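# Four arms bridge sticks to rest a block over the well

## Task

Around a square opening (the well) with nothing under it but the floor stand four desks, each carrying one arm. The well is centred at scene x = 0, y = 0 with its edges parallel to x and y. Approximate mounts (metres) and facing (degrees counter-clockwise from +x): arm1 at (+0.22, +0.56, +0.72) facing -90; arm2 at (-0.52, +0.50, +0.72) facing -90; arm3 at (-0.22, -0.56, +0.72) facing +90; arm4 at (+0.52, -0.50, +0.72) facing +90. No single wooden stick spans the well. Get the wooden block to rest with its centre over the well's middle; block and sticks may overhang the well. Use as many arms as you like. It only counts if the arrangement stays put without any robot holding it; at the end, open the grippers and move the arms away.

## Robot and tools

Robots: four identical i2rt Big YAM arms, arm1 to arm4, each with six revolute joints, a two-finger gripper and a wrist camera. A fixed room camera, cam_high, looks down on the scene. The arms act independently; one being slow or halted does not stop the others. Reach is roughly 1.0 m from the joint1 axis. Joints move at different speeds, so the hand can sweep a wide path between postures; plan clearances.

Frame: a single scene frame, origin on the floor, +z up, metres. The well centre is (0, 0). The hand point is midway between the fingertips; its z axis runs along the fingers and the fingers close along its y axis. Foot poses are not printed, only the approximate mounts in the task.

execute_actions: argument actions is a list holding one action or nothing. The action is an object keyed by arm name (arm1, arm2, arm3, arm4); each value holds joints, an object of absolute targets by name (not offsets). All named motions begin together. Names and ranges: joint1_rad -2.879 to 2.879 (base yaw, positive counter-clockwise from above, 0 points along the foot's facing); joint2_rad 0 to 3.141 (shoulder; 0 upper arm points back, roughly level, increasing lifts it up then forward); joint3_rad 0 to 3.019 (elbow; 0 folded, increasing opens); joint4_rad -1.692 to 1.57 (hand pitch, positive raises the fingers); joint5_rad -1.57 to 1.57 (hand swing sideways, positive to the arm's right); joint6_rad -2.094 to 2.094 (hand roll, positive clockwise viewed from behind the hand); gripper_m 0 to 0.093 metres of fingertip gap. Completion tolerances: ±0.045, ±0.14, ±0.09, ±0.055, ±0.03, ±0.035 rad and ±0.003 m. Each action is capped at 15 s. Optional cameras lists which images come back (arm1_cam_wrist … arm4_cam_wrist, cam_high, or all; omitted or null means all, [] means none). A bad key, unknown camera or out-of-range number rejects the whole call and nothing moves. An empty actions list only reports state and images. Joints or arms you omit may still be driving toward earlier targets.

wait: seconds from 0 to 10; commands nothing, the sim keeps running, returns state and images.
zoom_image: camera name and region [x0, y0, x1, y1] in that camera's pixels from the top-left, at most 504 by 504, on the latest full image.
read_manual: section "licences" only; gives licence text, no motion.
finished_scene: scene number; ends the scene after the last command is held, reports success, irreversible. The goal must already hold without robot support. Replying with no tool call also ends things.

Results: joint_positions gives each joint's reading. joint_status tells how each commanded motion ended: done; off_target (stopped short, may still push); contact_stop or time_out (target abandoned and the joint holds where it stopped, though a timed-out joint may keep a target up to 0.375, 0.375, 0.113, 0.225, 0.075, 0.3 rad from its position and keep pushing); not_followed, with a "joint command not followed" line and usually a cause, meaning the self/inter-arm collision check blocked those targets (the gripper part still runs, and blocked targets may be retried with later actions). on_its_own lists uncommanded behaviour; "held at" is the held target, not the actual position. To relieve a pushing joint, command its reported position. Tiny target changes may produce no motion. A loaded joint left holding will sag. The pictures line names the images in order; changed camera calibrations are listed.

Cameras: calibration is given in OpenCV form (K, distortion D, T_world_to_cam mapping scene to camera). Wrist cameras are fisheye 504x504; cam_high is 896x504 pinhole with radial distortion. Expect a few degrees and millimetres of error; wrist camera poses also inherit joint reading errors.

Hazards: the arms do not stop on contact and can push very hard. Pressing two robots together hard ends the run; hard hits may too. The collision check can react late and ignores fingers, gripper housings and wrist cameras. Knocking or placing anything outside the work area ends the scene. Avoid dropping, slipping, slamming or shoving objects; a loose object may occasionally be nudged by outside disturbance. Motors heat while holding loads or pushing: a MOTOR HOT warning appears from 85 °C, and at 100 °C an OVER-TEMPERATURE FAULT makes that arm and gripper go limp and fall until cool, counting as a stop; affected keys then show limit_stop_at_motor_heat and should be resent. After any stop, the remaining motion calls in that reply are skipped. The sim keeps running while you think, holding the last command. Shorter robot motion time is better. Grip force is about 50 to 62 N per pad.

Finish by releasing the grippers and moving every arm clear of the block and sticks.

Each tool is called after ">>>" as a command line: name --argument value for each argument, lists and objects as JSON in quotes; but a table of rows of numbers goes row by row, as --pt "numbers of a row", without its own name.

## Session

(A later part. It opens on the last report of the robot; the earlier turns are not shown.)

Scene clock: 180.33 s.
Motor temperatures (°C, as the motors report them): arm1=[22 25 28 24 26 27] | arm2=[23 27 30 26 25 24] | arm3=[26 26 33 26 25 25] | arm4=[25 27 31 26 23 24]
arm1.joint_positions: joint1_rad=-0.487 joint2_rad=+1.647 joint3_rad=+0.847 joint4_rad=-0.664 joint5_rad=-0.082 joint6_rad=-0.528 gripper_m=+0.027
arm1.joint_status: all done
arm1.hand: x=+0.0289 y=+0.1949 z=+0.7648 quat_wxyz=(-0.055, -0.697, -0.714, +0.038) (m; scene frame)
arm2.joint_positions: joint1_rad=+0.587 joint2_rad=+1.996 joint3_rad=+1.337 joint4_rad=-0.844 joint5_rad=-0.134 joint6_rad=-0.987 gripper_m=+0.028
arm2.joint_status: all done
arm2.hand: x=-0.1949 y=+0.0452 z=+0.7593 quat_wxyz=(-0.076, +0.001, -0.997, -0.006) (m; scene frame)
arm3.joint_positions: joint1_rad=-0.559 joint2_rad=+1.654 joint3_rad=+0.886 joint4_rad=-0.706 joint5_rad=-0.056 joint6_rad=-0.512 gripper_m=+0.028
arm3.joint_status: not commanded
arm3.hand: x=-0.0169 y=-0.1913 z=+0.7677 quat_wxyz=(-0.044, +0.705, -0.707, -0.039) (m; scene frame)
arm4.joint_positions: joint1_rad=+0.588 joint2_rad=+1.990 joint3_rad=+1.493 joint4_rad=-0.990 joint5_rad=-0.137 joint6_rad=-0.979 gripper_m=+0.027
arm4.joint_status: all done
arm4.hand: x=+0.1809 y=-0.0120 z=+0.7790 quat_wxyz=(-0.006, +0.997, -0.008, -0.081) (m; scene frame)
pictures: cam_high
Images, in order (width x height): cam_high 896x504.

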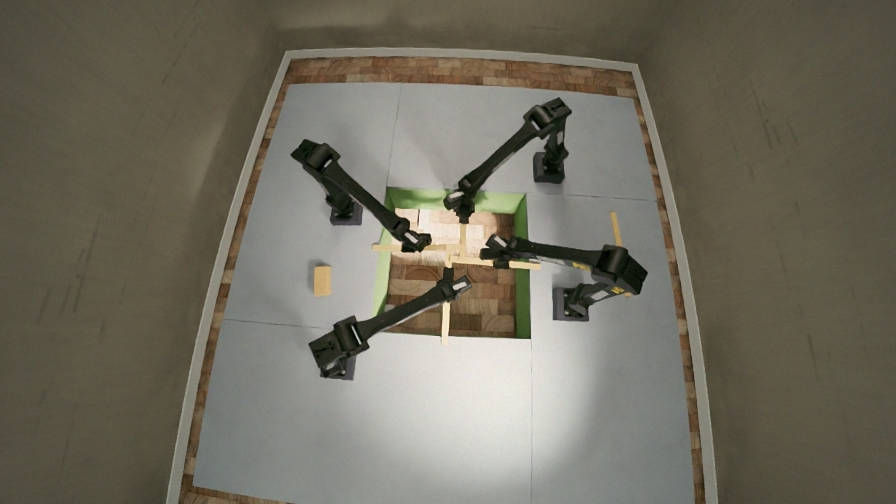

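>>> execute_actions --actions '[{"arm1":{"joints":{"joint3_rad":0.965,"joint4_rad":-0.62,"joint1_rad":-0.45}},"arm2":{"joints":{"joint3_rad":1.42,"joint4_rad":-0.82}},"arm4":{"joints":{"joint2_rad":2.02}}}]' --cameras '["cam_high"]'

>>> zoom_image --camera "cam_high" --region '[420,220,490,280]'

Scene clock: 183.77 s.
Motor temperatures (°C, as the motors report them): arm1=[22 25 29 24 26 27] | arm2=[23 27 31 26 25 24] | arm3=[26 26 33 26 25 25] | arm4=[25 27 31 26 23 24]
arm1.joint_positions: joint1_rad=-0.483 joint2_rad=+1.653 joint3_rad=+0.856 joint4_rad=-0.666 joint5_rad=-0.079 joint6_rad=-0.525 gripper_m=+0.027
arm1.joint_status: joint3_rad time_out (moved +0.009 of +0.118); the others done
arm1.on_its_own: joint3_rad reads +0.856 and still pushes toward +0.965 since a time_out
arm1.hand: x=+0.0284 y=+0.1913 z=+0.7650 quat_wxyz=(-0.054, -0.697, -0.714, +0.039) (m; scene frame)
arm2.joint_positions: joint1_rad=+0.587 joint2_rad=+1.997 joint3_rad=+1.340 joint4_rad=-0.844 joint5_rad=-0.130 joint6_rad=-0.982 gripper_m=+0.028
arm2.joint_status: all done
arm2.hand: x=-0.1948 y=+0.0437 z=+0.7597 quat_wxyz=(-0.075, -0.002, -0.997, -0.004) (m; scene frame)
arm3.joint_positions: joint1_rad=-0.559 joint2_rad=+1.654 joint3_rad=+0.886 joint4_rad=-0.714 joint5_rad=-0.053 joint6_rad=-0.512 gripper_m=+0.028
arm3.joint_status: not commanded
arm3.hand: x=-0.0173 y=-0.1933 z=+0.7675 quat_wxyz=(-0.040, +0.705, -0.707, -0.036) (m; scene frame)
arm4.joint_positions: joint1_rad=+0.590 joint2_rad=+1.990 joint3_rad=+1.493 joint4_rad=-0.995 joint5_rad=-0.137 joint6_rad=-0.983 gripper_m=+0.027
arm4.joint_status: all done
arm4.hand: x=+0.1808 y=-0.0135 z=+0.7789 quat_wxyz=(-0.004, +0.997, -0.006, -0.080) (m; scene frame)
pictures: cam_high
Images, in order (width x height): cam_high 896x504.

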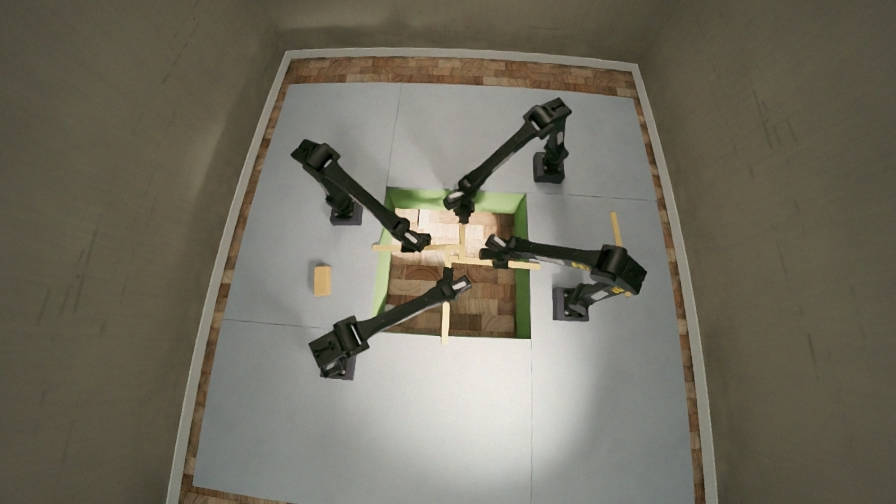

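Region (420, 220, 490, 280) of cam_high's 896x504 image, scaled by 7.200, with more detail than that image has; it fills the top 432 rows of this view, and the rest is white.

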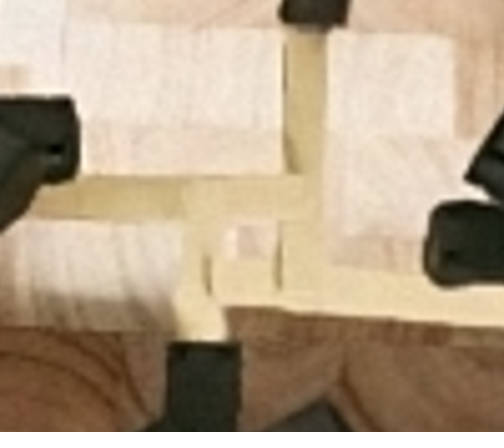

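>>> execute_actions --actions '[{"arm1":{"joints":{"joint1_rad":-0.475,"joint2_rad":1.61,"joint3_rad":0.90,"joint4_rad":-0.60,"joint5_rad":-0.11,"joint6_rad":-0.535}},"arm3":{"joints":{"joint1_rad":-0.575,"joint2_rad":1.61,"joint3_rad":0.86,"joint4_rad":-0.67,"joint5_rad":-0.075,"joint6_rad":-0.515}},"arm2":{"joints":{"joint1_rad":0.595,"joint2_rad":1.955,"joint3_rad":1.34,"joint4_rad":-0.80,"joint5_rad":-0.17,"joint6_rad":-0.99}},"arm4":{"joints":{"joint1_rad":0.575,"joint2_rad":1.96,"joint3_rad":1.475,"joint4_rad":-0.96,"joint5_rad":-0.185,"joint6_rad":-0.995}}}]' --cameras '["cam_high"]'

>>> zoom_image --camera "cam_high" --region '[420,220,490,280]'

Scene clock: 189.53 s.
Motor temperatures (°C, as the motors report them): arm1=[22 25 31 24 26 27] | arm2=[23 27 32 26 25 24] | arm3=[26 26 32 26 25 25] | arm4=[25 27 31 26 23 24]
arm1.joint_positions: joint1_rad=-0.483 joint2_rad=+1.643 joint3_rad=+0.856 joint4_rad=-0.619 joint5_rad=-0.107 joint6_rad=-0.535 gripper_m=+0.027
arm1.joint_status: all done
arm1.hand: x=+0.0263 y=+0.1778 z=+0.7710 quat_wxyz=(-0.074, -0.690, -0.717, +0.063) (m; scene frame)
arm2.joint_positions: joint1_rad=+0.583 joint2_rad=+1.975 joint3_rad=+1.340 joint4_rad=-0.830 joint5_rad=-0.163 joint6_rad=-0.989 gripper_m=+0.028
arm2.joint_status: all done
arm2.hand: x=-0.1883 y=+0.0398 z=+0.7731 quat_wxyz=(-0.098, +0.002, -0.995, +0.002) (m; scene frame)
arm3.joint_positions: joint1_rad=-0.570 joint2_rad=+1.623 joint3_rad=+0.860 joint4_rad=-0.687 joint5_rad=-0.072 joint6_rad=-0.519 gripper_m=+0.028
arm3.joint_status: all done
arm3.hand: x=-0.0175 y=-0.1959 z=+0.7729 quat_wxyz=(-0.053, +0.703, -0.707, -0.049) (m; scene frame)
arm4.joint_positions: joint1_rad=+0.581 joint2_rad=+1.974 joint3_rad=+1.481 joint4_rad=-0.984 joint5_rad=-0.181 joint6_rad=-1.004 gripper_m=+0.027
arm4.joint_status: all done
arm4.hand: x=+0.1791 y=-0.0154 z=+0.7852 quat_wxyz=(+0.000, +0.995, +0.002, -0.102) (m; scene frame)
pictures: cam_high
Images, in order (width x height): cam_high 896x504.

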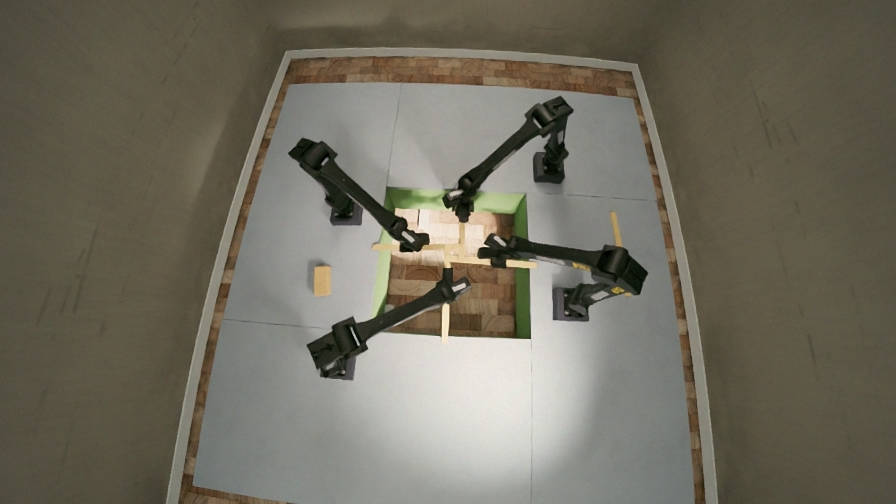

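Region (420, 220, 490, 280) of cam_high's 896x504 image, scaled by 7.200, with more detail than that image has; it fills the top 432 rows of this view, and the rest is white.

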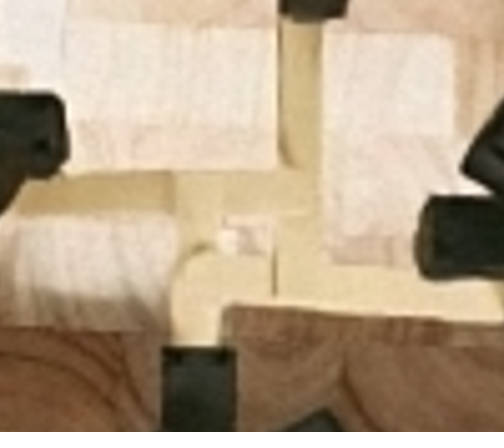

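>>> execute_actions --actions '[{"arm1":{"joints":{"joint1_rad":-0.465,"joint2_rad":1.69,"joint3_rad":0.92,"joint4_rad":-0.63,"joint5_rad":-0.09,"joint6_rad":-0.52}},"arm3":{"joints":{"joint1_rad":-0.553,"joint2_rad":1.675,"joint3_rad":0.92,"joint4_rad":-0.695,"joint5_rad":-0.06,"joint6_rad":-0.50}},"arm2":{"joints":{"joint1_rad":0.60,"joint2_rad":2.015,"joint3_rad":1.39,"joint4_rad":-0.835,"joint5_rad":-0.135,"joint6_rad":-0.975}},"arm4":{"joints":{"joint1_rad":0.595,"joint2_rad":2.025,"joint3_rad":1.53,"joint4_rad":-0.985,"joint5_rad":-0.14,"joint6_rad":-0.985}}}]' --cameras '["cam_high"]'

>>> zoom_image --camera "cam_high" --region '[350,170,560,350]'

Scene clock: 192.63 s.
Motor temperatures (°C, as the motors report them): arm1=[22 25 31 24 26 27] | arm2=[23 27 31 26 25 24] | arm3=[26 26 32 26 25 25] | arm4=[25 27 30 26 23 24]
arm1.joint_positions: joint1_rad=-0.478 joint2_rad=+1.662 joint3_rad=+0.861 joint4_rad=-0.632 joint5_rad=-0.089 joint6_rad=-0.531 gripper_m=+0.027
arm1.joint_status: all done
arm1.hand: x=+0.0269 y=+0.1812 z=+0.7641 quat_wxyz=(-0.062, -0.692, -0.718, +0.052) (m; scene frame)
arm2.joint_positions: joint1_rad=+0.592 joint2_rad=+2.002 joint3_rad=+1.341 joint4_rad=-0.830 joint5_rad=-0.142 joint6_rad=-0.987 gripper_m=+0.028
arm2.joint_status: all done
arm2.hand: x=-0.1895 y=+0.0438 z=+0.7581 quat_wxyz=(-0.082, +0.003, -0.997, -0.004) (m; scene frame)
arm3.joint_positions: joint1_rad=-0.561 joint2_rad=+1.652 joint3_rad=+0.878 joint4_rad=-0.699 joint5_rad=-0.061 joint6_rad=-0.514 gripper_m=+0.028
arm3.joint_status: all done
arm3.hand: x=-0.0180 y=-0.1929 z=+0.7666 quat_wxyz=(-0.044, +0.705, -0.707, -0.041) (m; scene frame)
arm4.joint_positions: joint1_rad=+0.587 joint2_rad=+1.990 joint3_rad=+1.487 joint4_rad=-0.984 joint5_rad=-0.147 joint6_rad=-0.999 gripper_m=+0.027
arm4.joint_status: all done
arm4.hand: x=+0.1806 y=-0.0133 z=+0.7773 quat_wxyz=(-0.004, +0.996, +0.002, -0.085) (m; scene frame)
pictures: cam_high
Images, in order (width x height): cam_high 896x504.

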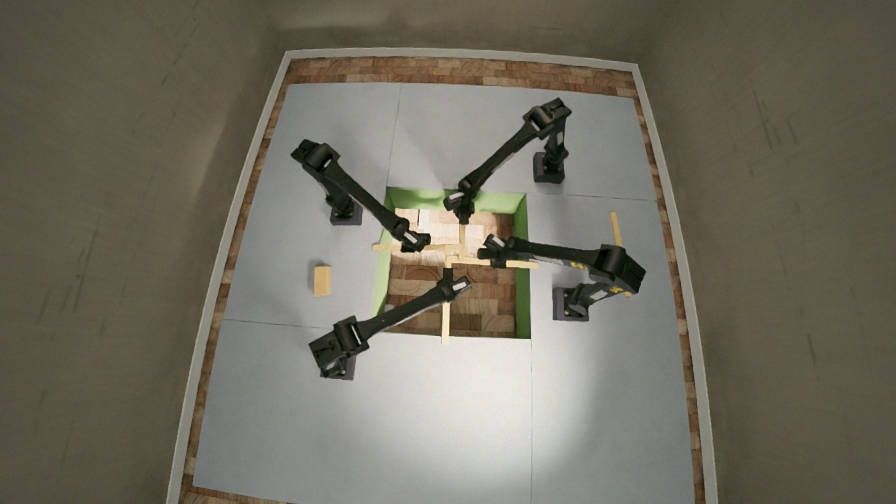

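Region (350, 170, 560, 350) of cam_high's 896x504 image, scaled by 2.400, with more detail than that image has; it fills the top 432 rows of this view, and the rest is white.

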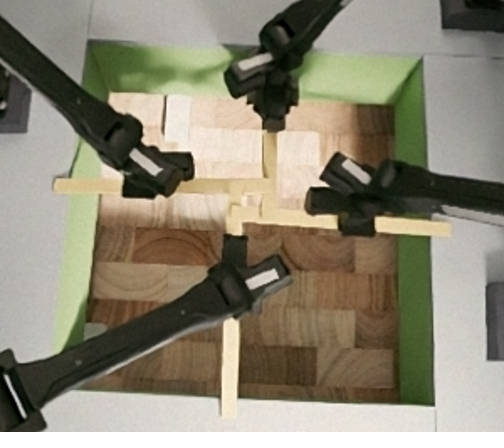

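>>> execute_actions --actions '[{"arm4":{"joints":{"gripper_m":0.045,"joint2_rad":1.99}},"arm3":{"joints":{"gripper_m":0.045,"joint2_rad":1.652}}}]' --cameras '["cam_high"]'

>>> zoom_image --camera "cam_high" --region '[350,170,560,350]'

Scene clock: 194.73 s.
Motor temperatures (°C, as the motors report them): arm1=[22 25 31 24 26 27] | arm2=[23 27 31 26 25 24] | arm3=[26 26 32 26 25 25] | arm4=[25 27 30 26 23 24]
arm1.joint_positions: joint1_rad=-0.475 joint2_rad=+1.662 joint3_rad=+0.868 joint4_rad=-0.633 joint5_rad=-0.090 joint6_rad=-0.531 gripper_m=+0.027
arm1.joint_status: not commanded
arm1.hand: x=+0.0267 y=+0.1778 z=+0.7659 quat_wxyz=(-0.064, -0.690, -0.719, +0.055) (m; scene frame)
arm2.joint_positions: joint1_rad=+0.592 joint2_rad=+2.001 joint3_rad=+1.345 joint4_rad=-0.830 joint5_rad=-0.140 joint6_rad=-0.983 gripper_m=+0.028
arm2.joint_status: not commanded
arm2.hand: x=-0.1888 y=+0.0421 z=+0.7595 quat_wxyz=(-0.083, +0.001, -0.997, -0.002) (m; scene frame)
arm3.joint_positions: joint1_rad=-0.561 joint2_rad=+1.652 joint3_rad=+0.879 joint4_rad=-0.699 joint5_rad=-0.061 joint6_rad=-0.509 gripper_m=+0.045
arm3.joint_status: all done
arm3.hand: x=-0.0178 y=-0.1926 z=+0.7668 quat_wxyz=(-0.044, +0.703, -0.709, -0.042) (m; scene frame)
arm4.joint_positions: joint1_rad=+0.587 joint2_rad=+1.990 joint3_rad=+1.487 joint4_rad=-0.984 joint5_rad=-0.144 joint6_rad=-0.993 gripper_m=+0.045
arm4.joint_status: all done
arm4.hand: x=+0.1810 y=-0.0130 z=+0.7775 quat_wxyz=(-0.005, +0.996, -0.002, -0.084) (m; scene frame)
pictures: cam_high
Images, in order (width x height): cam_high 896x504.

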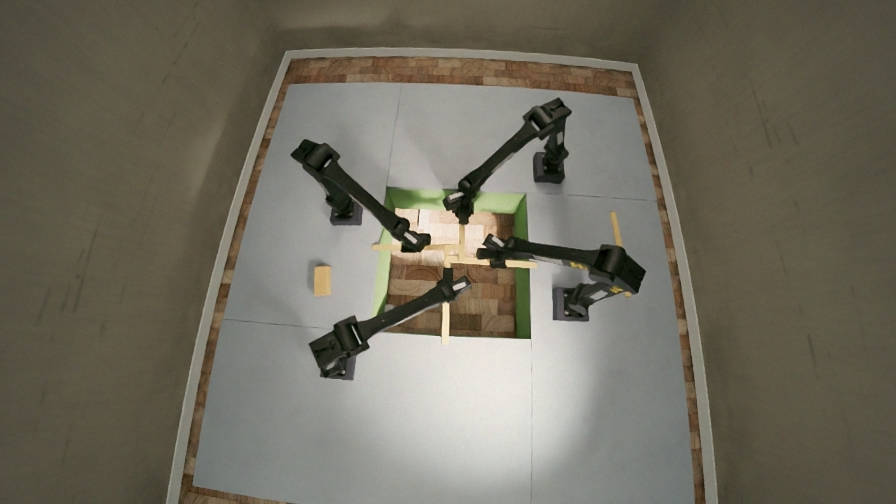

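Region (350, 170, 560, 350) of cam_high's 896x504 image, scaled by 2.400, with more detail than that image has; it fills the top 432 rows of this view, and the rest is white.

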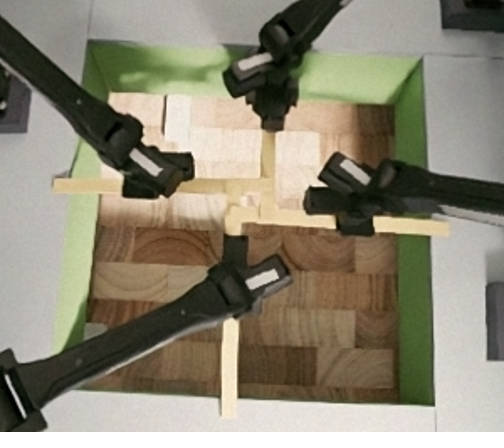

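>>> execute_actions --actions '[{"arm1":{"joints":{"gripper_m":0.045,"joint2_rad":1.662,"joint3_rad":0.89,"joint1_rad":-0.475}},"arm2":{"joints":{"gripper_m":0.045,"joint2_rad":2.0,"joint3_rad":1.37}},"arm4":{"joints":{"gripper_m":0.06,"joint2_rad":1.8}},"arm3":{"joints":{"gripper_m":0.06,"joint2_rad":1.4}}}]' --cameras '[]'

>>> execute_actions --actions '[{"arm1":{"joints":{"gripper_m":0.06,"joint2_rad":1.2}},"arm2":{"joints":{"gripper_m":0.06,"joint2_rad":1.5}},"arm4":{"joints":{"joint2_rad":1.3,"joint3_rad":1.2}},"arm3":{"joints":{"joint2_rad":1.1}}}]' --cameras '["cam_high"]'

>>> zoom_image --camera "cam_high" --region '[290,170,560,350]'

Scene clock: 197.80 s.
Motor temperatures (°C, as the motors report them): arm1=[22 25 30 24 26 27] | arm2=[23 27 31 26 25 24] | arm3=[26 26 32 26 25 25] | arm4=[25 27 30 26 23 24]
arm1.joint_positions: joint1_rad=-0.475 joint2_rad=+1.662 joint3_rad=+0.868 joint4_rad=-0.633 joint5_rad=-0.090 joint6_rad=-0.529 gripper_m=+0.045
arm1.joint_status: all done
arm1.hand: x=+0.0267 y=+0.1778 z=+0.7659 quat_wxyz=(-0.064, -0.691, -0.718, +0.055) (m; scene frame)
arm2.joint_positions: joint1_rad=+0.592 joint2_rad=+2.001 joint3_rad=+1.345 joint4_rad=-0.830 joint5_rad=-0.138 joint6_rad=-0.982 gripper_m=+0.045
arm2.joint_status: all done
arm2.hand: x=-0.1890 y=+0.0419 z=+0.7594 quat_wxyz=(-0.082, +0.001, -0.997, -0.001) (m; scene frame)
arm3.joint_positions: joint1_rad=-0.561 joint2_rad=+1.392 joint3_rad=+0.885 joint4_rad=-0.699 joint5_rad=-0.061 joint6_rad=-0.509 gripper_m=+0.060
arm3.joint_status: all done
arm3.hand: x=-0.0063 y=-0.1716 z=+0.8757 quat_wxyz=(-0.171, +0.695, -0.695, -0.076) (m; scene frame)
arm4.joint_positions: joint1_rad=+0.587 joint2_rad=+1.799 joint3_rad=+1.489 joint4_rad=-0.984 joint5_rad=-0.144 joint6_rad=-0.993 gripper_m=+0.060
arm4.joint_status: all done
arm4.hand: x=+0.1753 y=-0.0056 z=+0.8890 quat_wxyz=(-0.086, +0.987, +0.005, -0.135) (m; scene frame)
pictures: none
No camera images: the call's "cameras" was empty. Leave "cameras" out to get every camera's image.

Scene clock: 199.23 s.
Motor temperatures (°C, as the motors report them): arm1=[22 25 30 24 26 27] | arm2=[23 27 31 26 25 24] | arm3=[26 26 33 26 25 25] | arm4=[25 27 30 26 23 24]
arm1.joint_positions: joint1_rad=-0.475 joint2_rad=+1.182 joint3_rad=+0.868 joint4_rad=-0.633 joint5_rad=-0.090 joint6_rad=-0.529 gripper_m=+0.060
arm1.joint_status: all done
arm1.hand: x=+0.0157 y=+0.1592 z=+0.9690 quat_wxyz=(-0.125, -0.653, -0.692, +0.281) (m; scene frame)
arm2.joint_positions: joint1_rad=+0.592 joint2_rad=+1.487 joint3_rad=+1.345 joint4_rad=-0.830 joint5_rad=-0.138 joint6_rad=-0.982 gripper_m=+0.060
arm2.joint_status: all done
arm2.hand: x=-0.1850 y=+0.0356 z=+1.0472 quat_wxyz=(-0.219, +0.019, -0.953, +0.210) (m; scene frame)
arm3.joint_positions: joint1_rad=-0.561 joint2_rad=+1.094 joint3_rad=+0.885 joint4_rad=-0.699 joint5_rad=-0.061 joint6_rad=-0.509 gripper_m=+0.060
arm3.joint_status: all done
arm3.hand: x=-0.0121 y=-0.1805 z=+1.0005 quat_wxyz=(-0.310, +0.671, -0.664, -0.114) (m; scene frame)
arm4.joint_positions: joint1_rad=+0.587 joint2_rad=+1.297 joint3_rad=+1.207 joint4_rad=-0.984 joint5_rad=-0.144 joint6_rad=-0.992 gripper_m=+0.060
arm4.joint_status: all done
arm4.hand: x=+0.2414 y=-0.1113 z=+1.0184 quat_wxyz=(-0.176, +0.965, +0.013, -0.192) (m; scene frame)
pictures: cam_high
Images, in order (width x height): cam_high 896x504.

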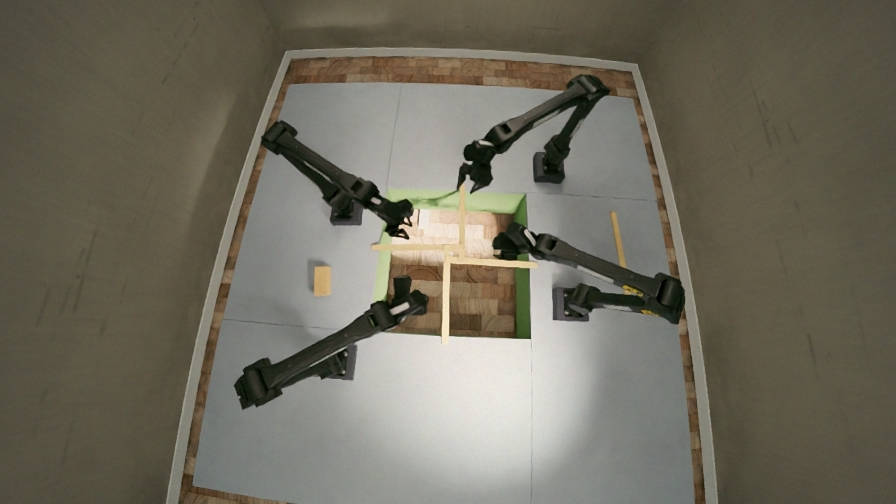

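Region (290, 170, 560, 350) of cam_high's 896x504 image, scaled by 1.867, with more detail than that image has.

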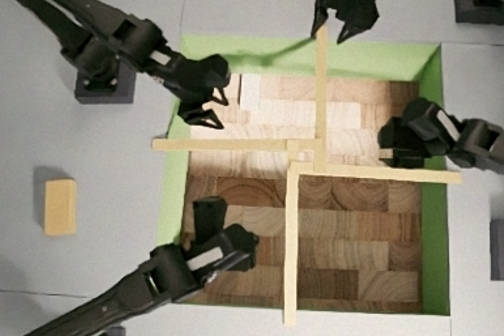

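>>> execute_actions --actions '[{"arm1":{"joints":{"joint1_rad":0.9,"joint2_rad":1.0}},"arm2":{"joints":{"joint1_rad":-0.6,"joint2_rad":1.0,"joint3_rad":0.9}},"arm4":{"joints":{"joint1_rad":-1.2,"joint2_rad":1.4}},"arm3":{"joints":{"joint1_rad":-1.822,"joint2_rad":1.30,"joint3_rad":1.0,"joint4_rad":-1.255,"joint5_rad":0,"joint6_rad":-0.2,"gripper_m":0.093}}}]' --cameras '["cam_high","arm3_cam_wrist"]'

Scene clock: 203.83 s.
Motor temperatures (°C, as the motors report them): arm1=[22 25 31 24 26 27] | arm2=[23 27 31 26 25 24] | arm3=[26 26 33 26 25 25] | arm4=[25 27 30 26 23 24]
arm1.joint_positions: joint1_rad=+0.894 joint2_rad=+0.989 joint3_rad=+0.868 joint4_rad=-0.633 joint5_rad=-0.090 joint6_rad=-0.527 gripper_m=+0.060
arm1.joint_status: all done
arm1.hand: x=+0.5532 y=+0.2956 z=+1.0528 quat_wxyz=(-0.351, -0.061, -0.914, +0.194) (m; scene frame)
arm2.joint_positions: joint1_rad=-0.594 joint2_rad=+0.996 joint3_rad=+0.918 joint4_rad=-0.830 joint5_rad=-0.135 joint6_rad=-0.982 gripper_m=+0.060
arm2.joint_status: all done
arm2.hand: x=-0.7304 y=+0.1550 z=+1.0508 quat_wxyz=(-0.064, -0.511, -0.793, +0.326) (m; scene frame)
arm3.joint_positions: joint1_rad=-1.824 joint2_rad=+1.322 joint3_rad=+0.964 joint4_rad=-1.246 joint5_rad=-0.001 joint6_rad=-0.208 gripper_m=+0.093
arm3.joint_status: all done
arm3.hand: x=+0.1181 y=-0.6338 z=+0.9090 quat_wxyz=(+0.012, -0.002, -1.000, -0.006) (m; scene frame)
arm4.joint_positions: joint1_rad=-1.198 joint2_rad=+1.416 joint3_rad=+1.204 joint4_rad=-0.984 joint5_rad=-0.141 joint6_rad=-0.991 gripper_m=+0.060
arm4.joint_status: all done
arm4.hand: x=+0.9751 y=-0.3110 z=+0.9572 quat_wxyz=(-0.203, +0.619, -0.759, -0.014) (m; scene frame)
pictures: arm3_cam_wrist, cam_high
camera_calibration (this result's frames):
arm3_cam_wrist: T_world_to_cam=[[-0.0109774, -0.999753, -0.019338, -0.612234], [-0.796878, -0.00293579, 0.604133, -0.448489], [-0.60404, 0.0220419, -0.796649, 0.93115], [0, 0, 0, 1]] pos_world=[0.198341, -0.633924, 1.00091]
Images, in order (width x height): arm3_cam_wrist 504x504, cam_high 896x504.

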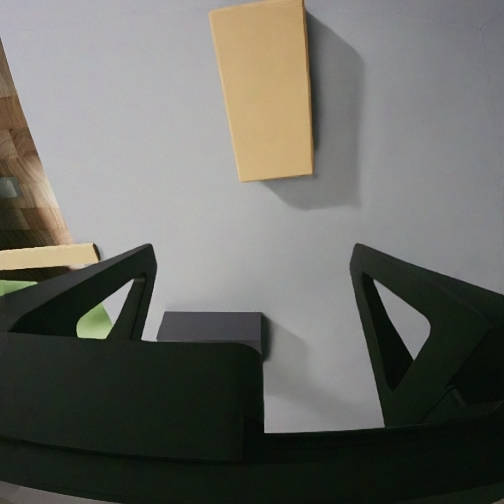

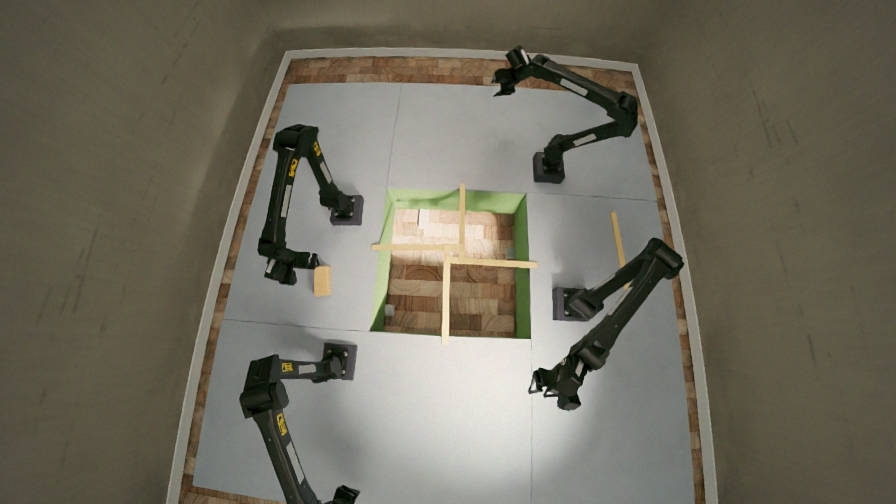

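>>> execute_actions --actions '[{"arm3":{"joints":{"joint1_rad":-1.805,"joint2_rad":1.57,"joint3_rad":0.875,"joint4_rad":-0.855,"joint6_rad":-0.335}}}]' --cameras '["arm3_cam_wrist"]'

Scene clock: 208.00 s.
Motor temperatures (°C, as the motors report them): arm1=[22 25 31 24 26 27] | arm2=[23 27 31 26 25 24] | arm3=[26 26 33 26 25 25] | arm4=[25 27 30 26 23 24]
arm1.joint_positions: joint1_rad=+0.894 joint2_rad=+0.989 joint3_rad=+0.868 joint4_rad=-0.633 joint5_rad=-0.090 joint6_rad=-0.527 gripper_m=+0.060
arm1.joint_status: not commanded
arm1.hand: x=+0.5532 y=+0.2956 z=+1.0528 quat_wxyz=(-0.351, -0.061, -0.914, +0.194) (m; scene frame)
arm2.joint_positions: joint1_rad=-0.594 joint2_rad=+0.996 joint3_rad=+0.918 joint4_rad=-0.830 joint5_rad=-0.135 joint6_rad=-0.982 gripper_m=+0.060
arm2.joint_status: not commanded
arm2.hand: x=-0.7304 y=+0.1550 z=+1.0508 quat_wxyz=(-0.064, -0.511, -0.793, +0.326) (m; scene frame)
arm3.joint_positions: joint1_rad=-1.812 joint2_rad=+1.593 joint3_rad=+0.863 joint4_rad=-0.866 joint5_rad=-0.001 joint6_rad=-0.326 gripper_m=+0.093
arm3.joint_status: all done
arm3.hand: x=+0.1517 y=-0.6355 z=+0.7816 quat_wxyz=(+0.008, +0.062, -0.998, -0.006) (m; scene frame)
arm4.joint_positions: joint1_rad=-1.198 joint2_rad=+1.416 joint3_rad=+1.204 joint4_rad=-0.984 joint5_rad=-0.141 joint6_rad=-0.991 gripper_m=+0.060
arm4.joint_status: not commanded
arm4.hand: x=+0.9751 y=-0.3110 z=+0.9572 quat_wxyz=(-0.203, +0.619, -0.759, -0.014) (m; scene frame)
pictures: arm3_cam_wrist
camera_calibration (this result's frames):
arm3_cam_wrist: T_world_to_cam=[[0.118129, -0.992802, -0.0197199, -0.630927], [-0.794921, -0.106448, 0.597302, -0.405567], [-0.595102, -0.054883, -0.801774, 0.803763], [0, 0, 0, 1]] pos_world=[0.230458, -0.625445, 0.87424]
Images, in order (width x height): arm3_cam_wrist 504x504.

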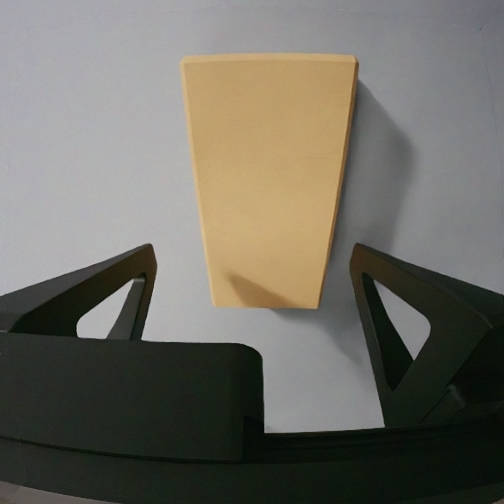

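>>> execute_actions --actions '[{"arm3":{"joints":{"joint1_rad":-1.835,"joint2_rad":1.685,"joint3_rad":0.845,"joint4_rad":-0.70,"joint6_rad":-0.35}}}]' --cameras '["arm3_cam_wrist"]'

Scene clock: 211.03 s.
Motor temperatures (°C, as the motors report them): arm1=[22 25 31 24 26 27] | arm2=[23 27 31 26 25 24] | arm3=[26 26 33 26 25 25] | arm4=[25 27 30 26 23 24]
arm1.joint_positions: joint1_rad=+0.894 joint2_rad=+0.989 joint3_rad=+0.868 joint4_rad=-0.633 joint5_rad=-0.090 joint6_rad=-0.527 gripper_m=+0.060
arm1.joint_status: not commanded
arm1.hand: x=+0.5532 y=+0.2956 z=+1.0528 quat_wxyz=(-0.351, -0.061, -0.914, +0.194) (m; scene frame)
arm2.joint_positions: joint1_rad=-0.594 joint2_rad=+0.996 joint3_rad=+0.918 joint4_rad=-0.830 joint5_rad=-0.135 joint6_rad=-0.982 gripper_m=+0.060
arm2.joint_status: not commanded
arm2.hand: x=-0.7304 y=+0.1550 z=+1.0508 quat_wxyz=(-0.064, -0.511, -0.793, +0.326) (m; scene frame)
arm3.joint_positions: joint1_rad=-1.829 joint2_rad=+1.693 joint3_rad=+0.840 joint4_rad=-0.712 joint5_rad=-0.001 joint6_rad=-0.341 gripper_m=+0.093
arm3.joint_status: all done
arm3.hand: x=+0.1621 y=-0.6443 z=+0.7393 quat_wxyz=(-0.007, +0.061, -0.998, -0.002) (m; scene frame)
arm4.joint_positions: joint1_rad=-1.198 joint2_rad=+1.416 joint3_rad=+1.204 joint4_rad=-0.984 joint5_rad=-0.141 joint6_rad=-0.991 gripper_m=+0.060
arm4.joint_status: not commanded
arm4.hand: x=+0.9751 y=-0.3110 z=+0.9572 quat_wxyz=(-0.203, +0.619, -0.759, -0.014) (m; scene frame)
pictures: arm3_cam_wrist
camera_calibration (this result's frames):
arm3_cam_wrist: T_world_to_cam=[[0.116116, -0.99319, -0.00957541, -0.64915], [-0.813533, -0.100634, 0.572745, -0.34801], [-0.569807, -0.0587147, -0.819678, 0.782174], [0, 0, 0, 1]] pos_world=[0.237947, -0.633826, 0.834236]
Images, in order (width x height): arm3_cam_wrist 504x504.

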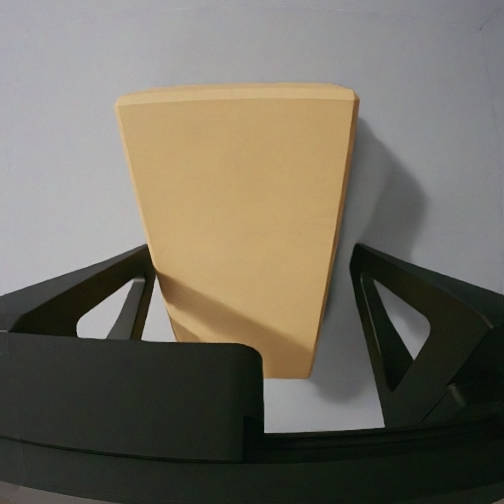

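>>> execute_actions --actions '[{"arm3":{"joints":{"gripper_m":0.0}}}]' --cameras '[]'

>>> execute_actions --actions '[{"arm3":{"joints":{"joint2_rad":1.45,"joint3_rad":1.2,"joint4_rad":-1.279}}}]' --cameras '[]'

>>> execute_actions --actions '[{"arm3":{"joints":{"joint1_rad":-0.418,"joint2_rad":1.96,"joint3_rad":1.74,"joint4_rad":-1.279,"joint6_rad":-0.39}}}]' --cameras '["cam_high","arm3_cam_wrist"]'

Scene clock: 214.90 s.
Motor temperatures (°C, as the motors report them): arm1=[22 25 31 24 26 27] | arm2=[23 26 31 26 25 24] | arm3=[26 26 32 26 25 25] | arm4=[25 27 30 26 23 24]
arm1.joint_positions: joint1_rad=+0.894 joint2_rad=+0.989 joint3_rad=+0.868 joint4_rad=-0.633 joint5_rad=-0.090 joint6_rad=-0.527 gripper_m=+0.060
arm1.joint_status: not commanded
arm1.hand: x=+0.5532 y=+0.2956 z=+1.0528 quat_wxyz=(-0.351, -0.061, -0.914, +0.194) (m; scene frame)
arm2.joint_positions: joint1_rad=-0.594 joint2_rad=+0.996 joint3_rad=+0.918 joint4_rad=-0.830 joint5_rad=-0.135 joint6_rad=-0.982 gripper_m=+0.060
arm2.joint_status: not commanded
arm2.hand: x=-0.7304 y=+0.1550 z=+1.0508 quat_wxyz=(-0.064, -0.511, -0.793, +0.326) (m; scene frame)
arm3.joint_positions: joint1_rad=-1.830 joint2_rad=+1.693 joint3_rad=+0.840 joint4_rad=-0.710 joint5_rad=-0.002 joint6_rad=-0.342 gripper_m=+0.070
arm3.joint_status: gripper_m off_target (ended at +0.070, target +0.000)
arm3.hand: x=+0.1624 y=-0.6444 z=+0.7393 quat_wxyz=(-0.008, +0.061, -0.998, -0.002) (m; scene frame)
arm4.joint_positions: joint1_rad=-1.198 joint2_rad=+1.416 joint3_rad=+1.204 joint4_rad=-0.984 joint5_rad=-0.141 joint6_rad=-0.991 gripper_m=+0.060
arm4.joint_status: not commanded
arm4.hand: x=+0.9751 y=-0.3110 z=+0.9572 quat_wxyz=(-0.203, +0.619, -0.759, -0.014) (m; scene frame)
pictures: none
No camera images: the call's "cameras" was empty. Leave "cameras" out to get every camera's image.

Scene clock: 216.20 s.
Motor temperatures (°C, as the motors report them): arm1=[22 25 31 24 26 27] | arm2=[23 26 31 26 25 24] | arm3=[26 26 33 26 25 25] | arm4=[25 27 30 26 23 24]
arm1.joint_positions: joint1_rad=+0.894 joint2_rad=+0.989 joint3_rad=+0.868 joint4_rad=-0.633 joint5_rad=-0.090 joint6_rad=-0.527 gripper_m=+0.060
arm1.joint_status: not commanded
arm1.hand: x=+0.5532 y=+0.2956 z=+1.0528 quat_wxyz=(-0.351, -0.061, -0.914, +0.194) (m; scene frame)
arm2.joint_positions: joint1_rad=-0.594 joint2_rad=+0.996 joint3_rad=+0.918 joint4_rad=-0.830 joint5_rad=-0.135 joint6_rad=-0.982 gripper_m=+0.060
arm2.joint_status: not commanded
arm2.hand: x=-0.7304 y=+0.1550 z=+1.0508 quat_wxyz=(-0.064, -0.511, -0.793, +0.326) (m; scene frame)
arm3.joint_positions: joint1_rad=-1.830 joint2_rad=+1.458 joint3_rad=+1.178 joint4_rad=-1.270 joint5_rad=-0.002 joint6_rad=-0.342 gripper_m=+0.070
arm3.joint_status: all done
arm3.hand: x=+0.1904 y=-0.6520 z=+0.9378 quat_wxyz=(-0.014, +0.061, -0.998, +0.000) (m; scene frame)
arm4.joint_positions: joint1_rad=-1.198 joint2_rad=+1.416 joint3_rad=+1.204 joint4_rad=-0.984 joint5_rad=-0.141 joint6_rad=-0.991 gripper_m=+0.060
arm4.joint_status: not commanded
arm4.hand: x=+0.9751 y=-0.3110 z=+0.9572 quat_wxyz=(-0.203, +0.619, -0.759, -0.014) (m; scene frame)
pictures: none
No camera images: the call's "cameras" was empty. Leave "cameras" out to get every camera's image.

Scene clock: 218.17 s.
Motor temperatures (°C, as the motors report them): arm1=[22 25 31 24 26 27] | arm2=[23 26 31 26 25 24] | arm3=[26 26 33 26 25 25] | arm4=[25 27 30 26 23 24]
arm1.joint_positions: joint1_rad=+0.894 joint2_rad=+0.989 joint3_rad=+0.868 joint4_rad=-0.633 joint5_rad=-0.090 joint6_rad=-0.527 gripper_m=+0.060
arm1.joint_status: not commanded
arm1.hand: x=+0.5532 y=+0.2956 z=+1.0528 quat_wxyz=(-0.351, -0.061, -0.914, +0.194) (m; scene frame)
arm2.joint_positions: joint1_rad=-0.594 joint2_rad=+0.996 joint3_rad=+0.918 joint4_rad=-0.830 joint5_rad=-0.135 joint6_rad=-0.982 gripper_m=+0.060
arm2.joint_status: not commanded
arm2.hand: x=-0.7304 y=+0.1550 z=+1.0508 quat_wxyz=(-0.064, -0.511, -0.793, +0.326) (m; scene frame)
arm3.joint_positions: joint1_rad=-0.417 joint2_rad=+2.010 joint3_rad=+1.691 joint4_rad=-1.271 joint5_rad=-0.003 joint6_rad=-0.384 gripper_m=+0.070
arm3.joint_status: all done
arm3.hand: x=+0.0042 y=-0.0004 z=+0.8551 quat_wxyz=(+0.005, +0.709, -0.705, +0.004) (m; scene frame)
arm4.joint_positions: joint1_rad=-1.198 joint2_rad=+1.416 joint3_rad=+1.204 joint4_rad=-0.984 joint5_rad=-0.141 joint6_rad=-0.991 gripper_m=+0.060
arm4.joint_status: not commanded
arm4.hand: x=+0.9751 y=-0.3110 z=+0.9572 quat_wxyz=(-0.203, +0.619, -0.759, -0.014) (m; scene frame)
pictures: arm3_cam_wrist, cam_high
camera_calibration (this result's frames):
arm3_cam_wrist: T_world_to_cam=[[0.999962, 0.000264763, -0.00876547, 0.00580964], [0.00542318, -0.804163, 0.594384, -0.500191], [-0.0068915, -0.594409, -0.804134, 0.80906], [0, 0, 0, 1]] pos_world=[0.00247885, 0.0786756, 0.947949]
Images, in order (width x height): arm3_cam_wrist 504x504, cam_high 896x504.

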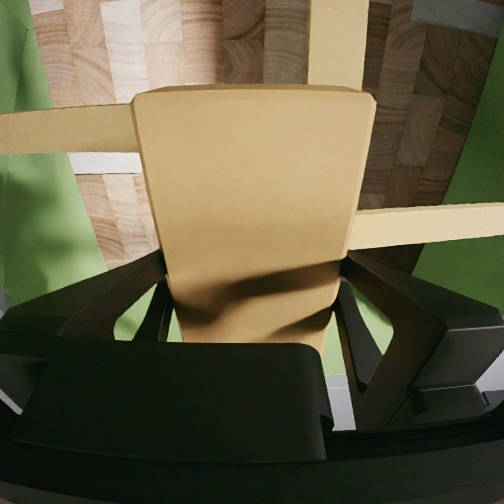

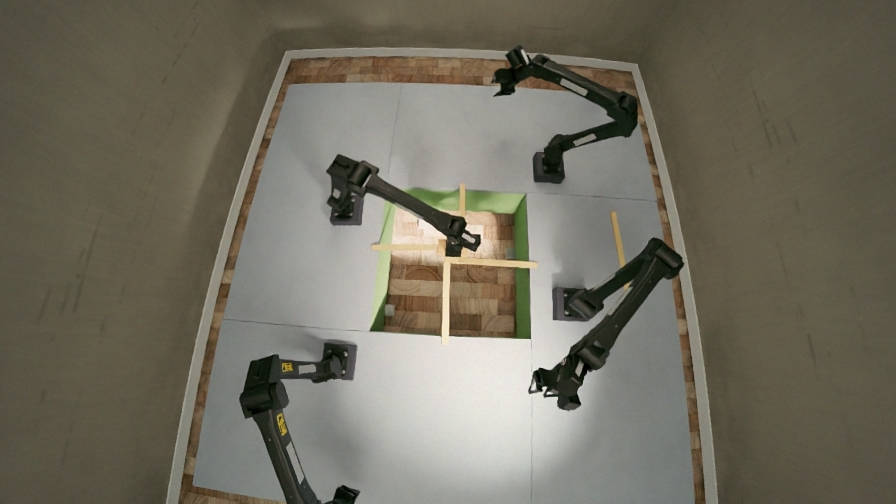

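>>> execute_actions --actions '[{"arm3":{"joints":{"joint1_rad":-0.434,"joint2_rad":2.02,"joint3_rad":1.67,"joint4_rad":-1.165}}}]' --cameras '["arm3_cam_wrist"]'

Scene clock: 221.13 s.
Motor temperatures (°C, as the motors report them): arm1=[22 25 31 24 26 27] | arm2=[23 26 30 26 25 24] | arm3=[26 26 33 26 25 25] | arm4=[25 27 30 26 23 24]
arm1.joint_positions: joint1_rad=+0.894 joint2_rad=+0.989 joint3_rad=+0.868 joint4_rad=-0.633 joint5_rad=-0.090 joint6_rad=-0.527 gripper_m=+0.060
arm1.joint_status: not commanded
arm1.hand: x=+0.5532 y=+0.2956 z=+1.0528 quat_wxyz=(-0.351, -0.061, -0.914, +0.194) (m; scene frame)
arm2.joint_positions: joint1_rad=-0.594 joint2_rad=+0.996 joint3_rad=+0.918 joint4_rad=-0.830 joint5_rad=-0.135 joint6_rad=-0.982 gripper_m=+0.060
arm2.joint_status: not commanded
arm2.hand: x=-0.7304 y=+0.1550 z=+1.0508 quat_wxyz=(-0.064, -0.511, -0.793, +0.326) (m; scene frame)
arm3.joint_positions: joint1_rad=-0.428 joint2_rad=+2.035 joint3_rad=+1.656 joint4_rad=-1.177 joint5_rad=-0.003 joint6_rad=-0.384 gripper_m=+0.070
arm3.joint_status: all done
arm3.hand: x=+0.0135 y=+0.0049 z=+0.8277 quat_wxyz=(-0.011, +0.706, -0.709, -0.003) (m; scene frame)
arm4.joint_positions: joint1_rad=-1.198 joint2_rad=+1.416 joint3_rad=+1.204 joint4_rad=-0.984 joint5_rad=-0.141 joint6_rad=-0.991 gripper_m=+0.060
arm4.joint_status: not commanded
arm4.hand: x=+0.9751 y=-0.3110 z=+0.9572 quat_wxyz=(-0.203, +0.619, -0.759, -0.014) (m; scene frame)
pictures: arm3_cam_wrist
camera_calibration (this result's frames):
arm3_cam_wrist: T_world_to_cam=[[0.999942, -0.0101505, 0.0035616, -0.0138495], [-0.0103737, -0.822302, 0.568956, -0.458368], [-0.00284646, -0.56896, -0.82236, 0.805133], [0, 0, 0, 1]] pos_world=[0.0113855, 0.0810313, 0.922949]
Images, in order (width x height): arm3_cam_wrist 504x504.

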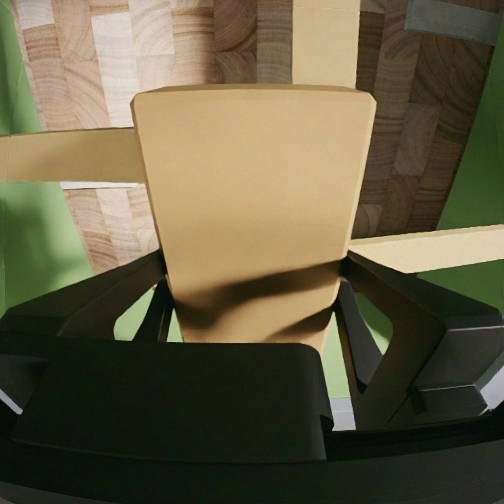

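>>> execute_actions --actions '[{"arm3":{"joints":{"joint2_rad":2.055}}}]' --cameras '["arm3_cam_wrist"]'

Scene clock: 223.00 s.
Motor temperatures (°C, as the motors report them): arm1=[22 25 31 24 26 27] | arm2=[23 26 30 26 25 24] | arm3=[26 26 33 26 25 25] | arm4=[25 27 30 26 23 24]
arm1.joint_positions: joint1_rad=+0.894 joint2_rad=+0.989 joint3_rad=+0.868 joint4_rad=-0.633 joint5_rad=-0.090 joint6_rad=-0.527 gripper_m=+0.060
arm1.joint_status: not commanded
arm1.hand: x=+0.5532 y=+0.2956 z=+1.0528 quat_wxyz=(-0.351, -0.061, -0.914, +0.194) (m; scene frame)
arm2.joint_positions: joint1_rad=-0.594 joint2_rad=+0.996 joint3_rad=+0.918 joint4_rad=-0.830 joint5_rad=-0.135 joint6_rad=-0.982 gripper_m=+0.060
arm2.joint_status: not commanded
arm2.hand: x=-0.7304 y=+0.1550 z=+1.0508 quat_wxyz=(-0.064, -0.511, -0.793, +0.326) (m; scene frame)
arm3.joint_positions: joint1_rad=-0.428 joint2_rad=+2.053 joint3_rad=+1.656 joint4_rad=-1.175 joint5_rad=-0.003 joint6_rad=-0.384 gripper_m=+0.070
arm3.joint_status: all done
arm3.hand: x=+0.0131 y=+0.0039 z=+0.8173 quat_wxyz=(-0.003, +0.706, -0.709, +0.000) (m; scene frame)
arm4.joint_positions: joint1_rad=-1.198 joint2_rad=+1.416 joint3_rad=+1.204 joint4_rad=-0.984 joint5_rad=-0.141 joint6_rad=-0.991 gripper_m=+0.060
arm4.joint_status: not commanded
arm4.hand: x=+0.9751 y=-0.3110 z=+0.9572 quat_wxyz=(-0.203, +0.619, -0.759, -0.014) (m; scene frame)
pictures: arm3_cam_wrist
camera_calibration (this result's frames):
arm3_cam_wrist: T_world_to_cam=[[0.999949, -0.00984717, -0.00234603, -0.00865668], [-0.00665034, -0.813774, 0.581143, -0.463343], [-0.00763176, -0.581098, -0.813798, 0.789197], [0, 0, 0, 1]] pos_world=[0.0115978, 0.0814586, 0.911496]
Images, in order (width x height): arm3_cam_wrist 504x504.

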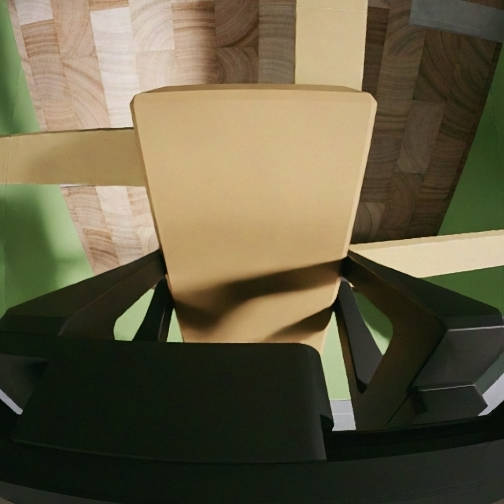

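>>> execute_actions --actions '[{"arm3":{"joints":{"joint2_rad":2.04,"gripper_m":0.09}}}]' --cameras '["arm3_cam_wrist"]'

>>> execute_actions --actions '[{"arm3":{"joints":{"joint2_rad":1.2}}}]' --cameras '["cam_high"]'

>>> zoom_image --camera "cam_high" --region '[350,170,560,350]'

Scene clock: 225.10 s.
Motor temperatures (°C, as the motors report them): arm1=[22 25 31 24 26 27] | arm2=[23 26 30 26 25 24] | arm3=[26 26 33 26 25 25] | arm4=[25 26 30 26 23 24]
arm1.joint_positions: joint1_rad=+0.894 joint2_rad=+0.989 joint3_rad=+0.868 joint4_rad=-0.633 joint5_rad=-0.090 joint6_rad=-0.527 gripper_m=+0.060
arm1.joint_status: not commanded
arm1.hand: x=+0.5532 y=+0.2956 z=+1.0528 quat_wxyz=(-0.351, -0.061, -0.914, +0.194) (m; scene frame)
arm2.joint_positions: joint1_rad=-0.594 joint2_rad=+0.996 joint3_rad=+0.918 joint4_rad=-0.830 joint5_rad=-0.135 joint6_rad=-0.982 gripper_m=+0.060
arm2.joint_status: not commanded
arm2.hand: x=-0.7304 y=+0.1550 z=+1.0508 quat_wxyz=(-0.064, -0.511, -0.793, +0.326) (m; scene frame)
arm3.joint_positions: joint1_rad=-0.428 joint2_rad=+2.053 joint3_rad=+1.656 joint4_rad=-1.175 joint5_rad=-0.003 joint6_rad=-0.384 gripper_m=+0.090
arm3.joint_status: all done
arm3.hand: x=+0.0131 y=+0.0039 z=+0.8173 quat_wxyz=(-0.003, +0.706, -0.709, +0.000) (m; scene frame)
arm4.joint_positions: joint1_rad=-1.198 joint2_rad=+1.416 joint3_rad=+1.204 joint4_rad=-0.984 joint5_rad=-0.141 joint6_rad=-0.991 gripper_m=+0.060
arm4.joint_status: not commanded
arm4.hand: x=+0.9751 y=-0.3110 z=+0.9572 quat_wxyz=(-0.203, +0.619, -0.759, -0.014) (m; scene frame)
pictures: arm3_cam_wrist
camera_calibration (this result's frames):
arm3_cam_wrist: T_world_to_cam=[[0.999949, -0.00984717, -0.00234603, -0.00865668], [-0.00665034, -0.813774, 0.581143, -0.463343], [-0.00763176, -0.581098, -0.813798, 0.789197], [0, 0, 0, 1]] pos_world=[0.0115978, 0.0814586, 0.911496]
Images, in order (width x height): arm3_cam_wrist 504x504.

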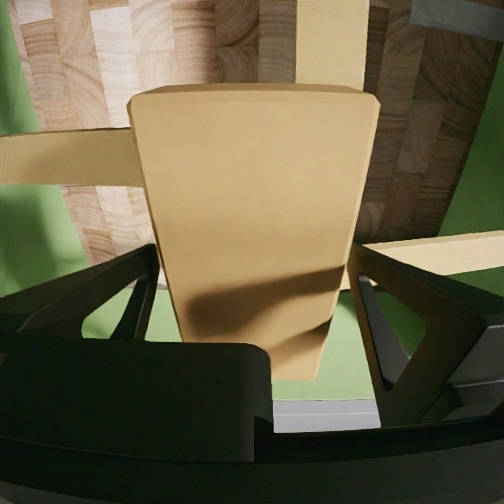

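Scene clock: 226.93 s.
Motor temperatures (°C, as the motors report them): arm1=[22 25 32 24 26 27] | arm2=[23 26 30 26 25 24] | arm3=[26 26 33 26 25 25] | arm4=[25 26 30 26 23 24]
arm1.joint_positions: joint1_rad=+0.894 joint2_rad=+0.989 joint3_rad=+0.868 joint4_rad=-0.633 joint5_rad=-0.090 joint6_rad=-0.527 gripper_m=+0.060
arm1.joint_status: not commanded
arm1.hand: x=+0.5532 y=+0.2956 z=+1.0528 quat_wxyz=(-0.351, -0.061, -0.914, +0.194) (m; scene frame)
arm2.joint_positions: joint1_rad=-0.594 joint2_rad=+0.996 joint3_rad=+0.918 joint4_rad=-0.830 joint5_rad=-0.135 joint6_rad=-0.982 gripper_m=+0.060
arm2.joint_status: not commanded
arm2.hand: x=-0.7304 y=+0.1550 z=+1.0508 quat_wxyz=(-0.064, -0.511, -0.793, +0.326) (m; scene frame)
arm3.joint_positions: joint1_rad=-0.428 joint2_rad=+1.212 joint3_rad=+1.659 joint4_rad=-1.172 joint5_rad=-0.003 joint6_rad=-0.384 gripper_m=+0.090
arm3.joint_status: all done
arm3.hand: x=-0.0391 y=-0.1171 z=+1.2866 quat_wxyz=(-0.382, +0.644, -0.644, -0.160) (m; scene frame)
arm4.joint_positions: joint1_rad=-1.198 joint2_rad=+1.416 joint3_rad=+1.204 joint4_rad=-0.984 joint5_rad=-0.141 joint6_rad=-0.991 gripper_m=+0.060
arm4.joint_status: not commanded
arm4.hand: x=+0.9751 y=-0.3110 z=+0.9572 quat_wxyz=(-0.203, +0.619, -0.759, -0.014) (m; scene frame)
pictures: cam_high
Images, in order (width x height): cam_high 896x504.

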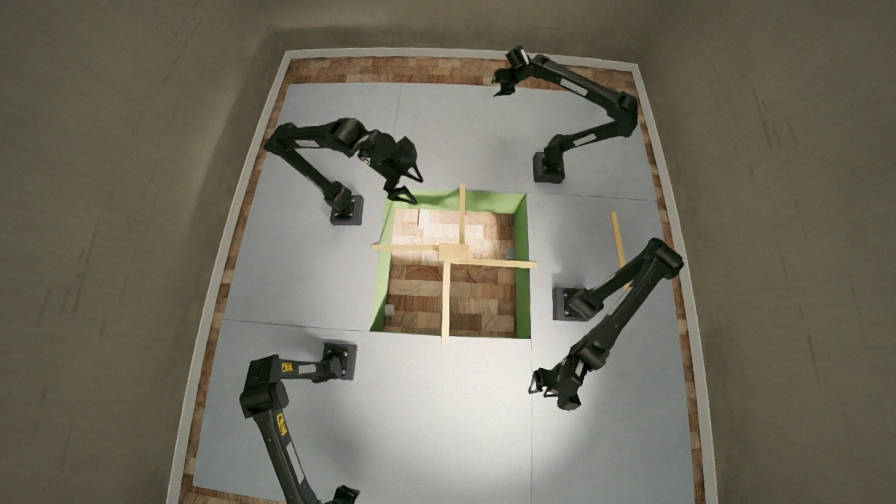

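Region (350, 170, 560, 350) of cam_high's 896x504 image, scaled by 2.400, with more detail than that image has; it fills the top 432 rows of this view, and the rest is white.

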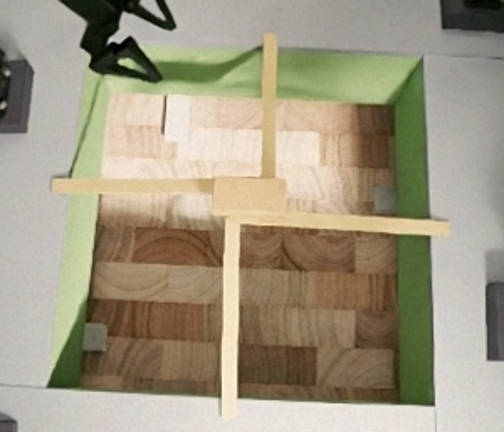

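Centred at (250,196), as expected.

>>> finished_scene --scene 1

The scene is finished: the task was done.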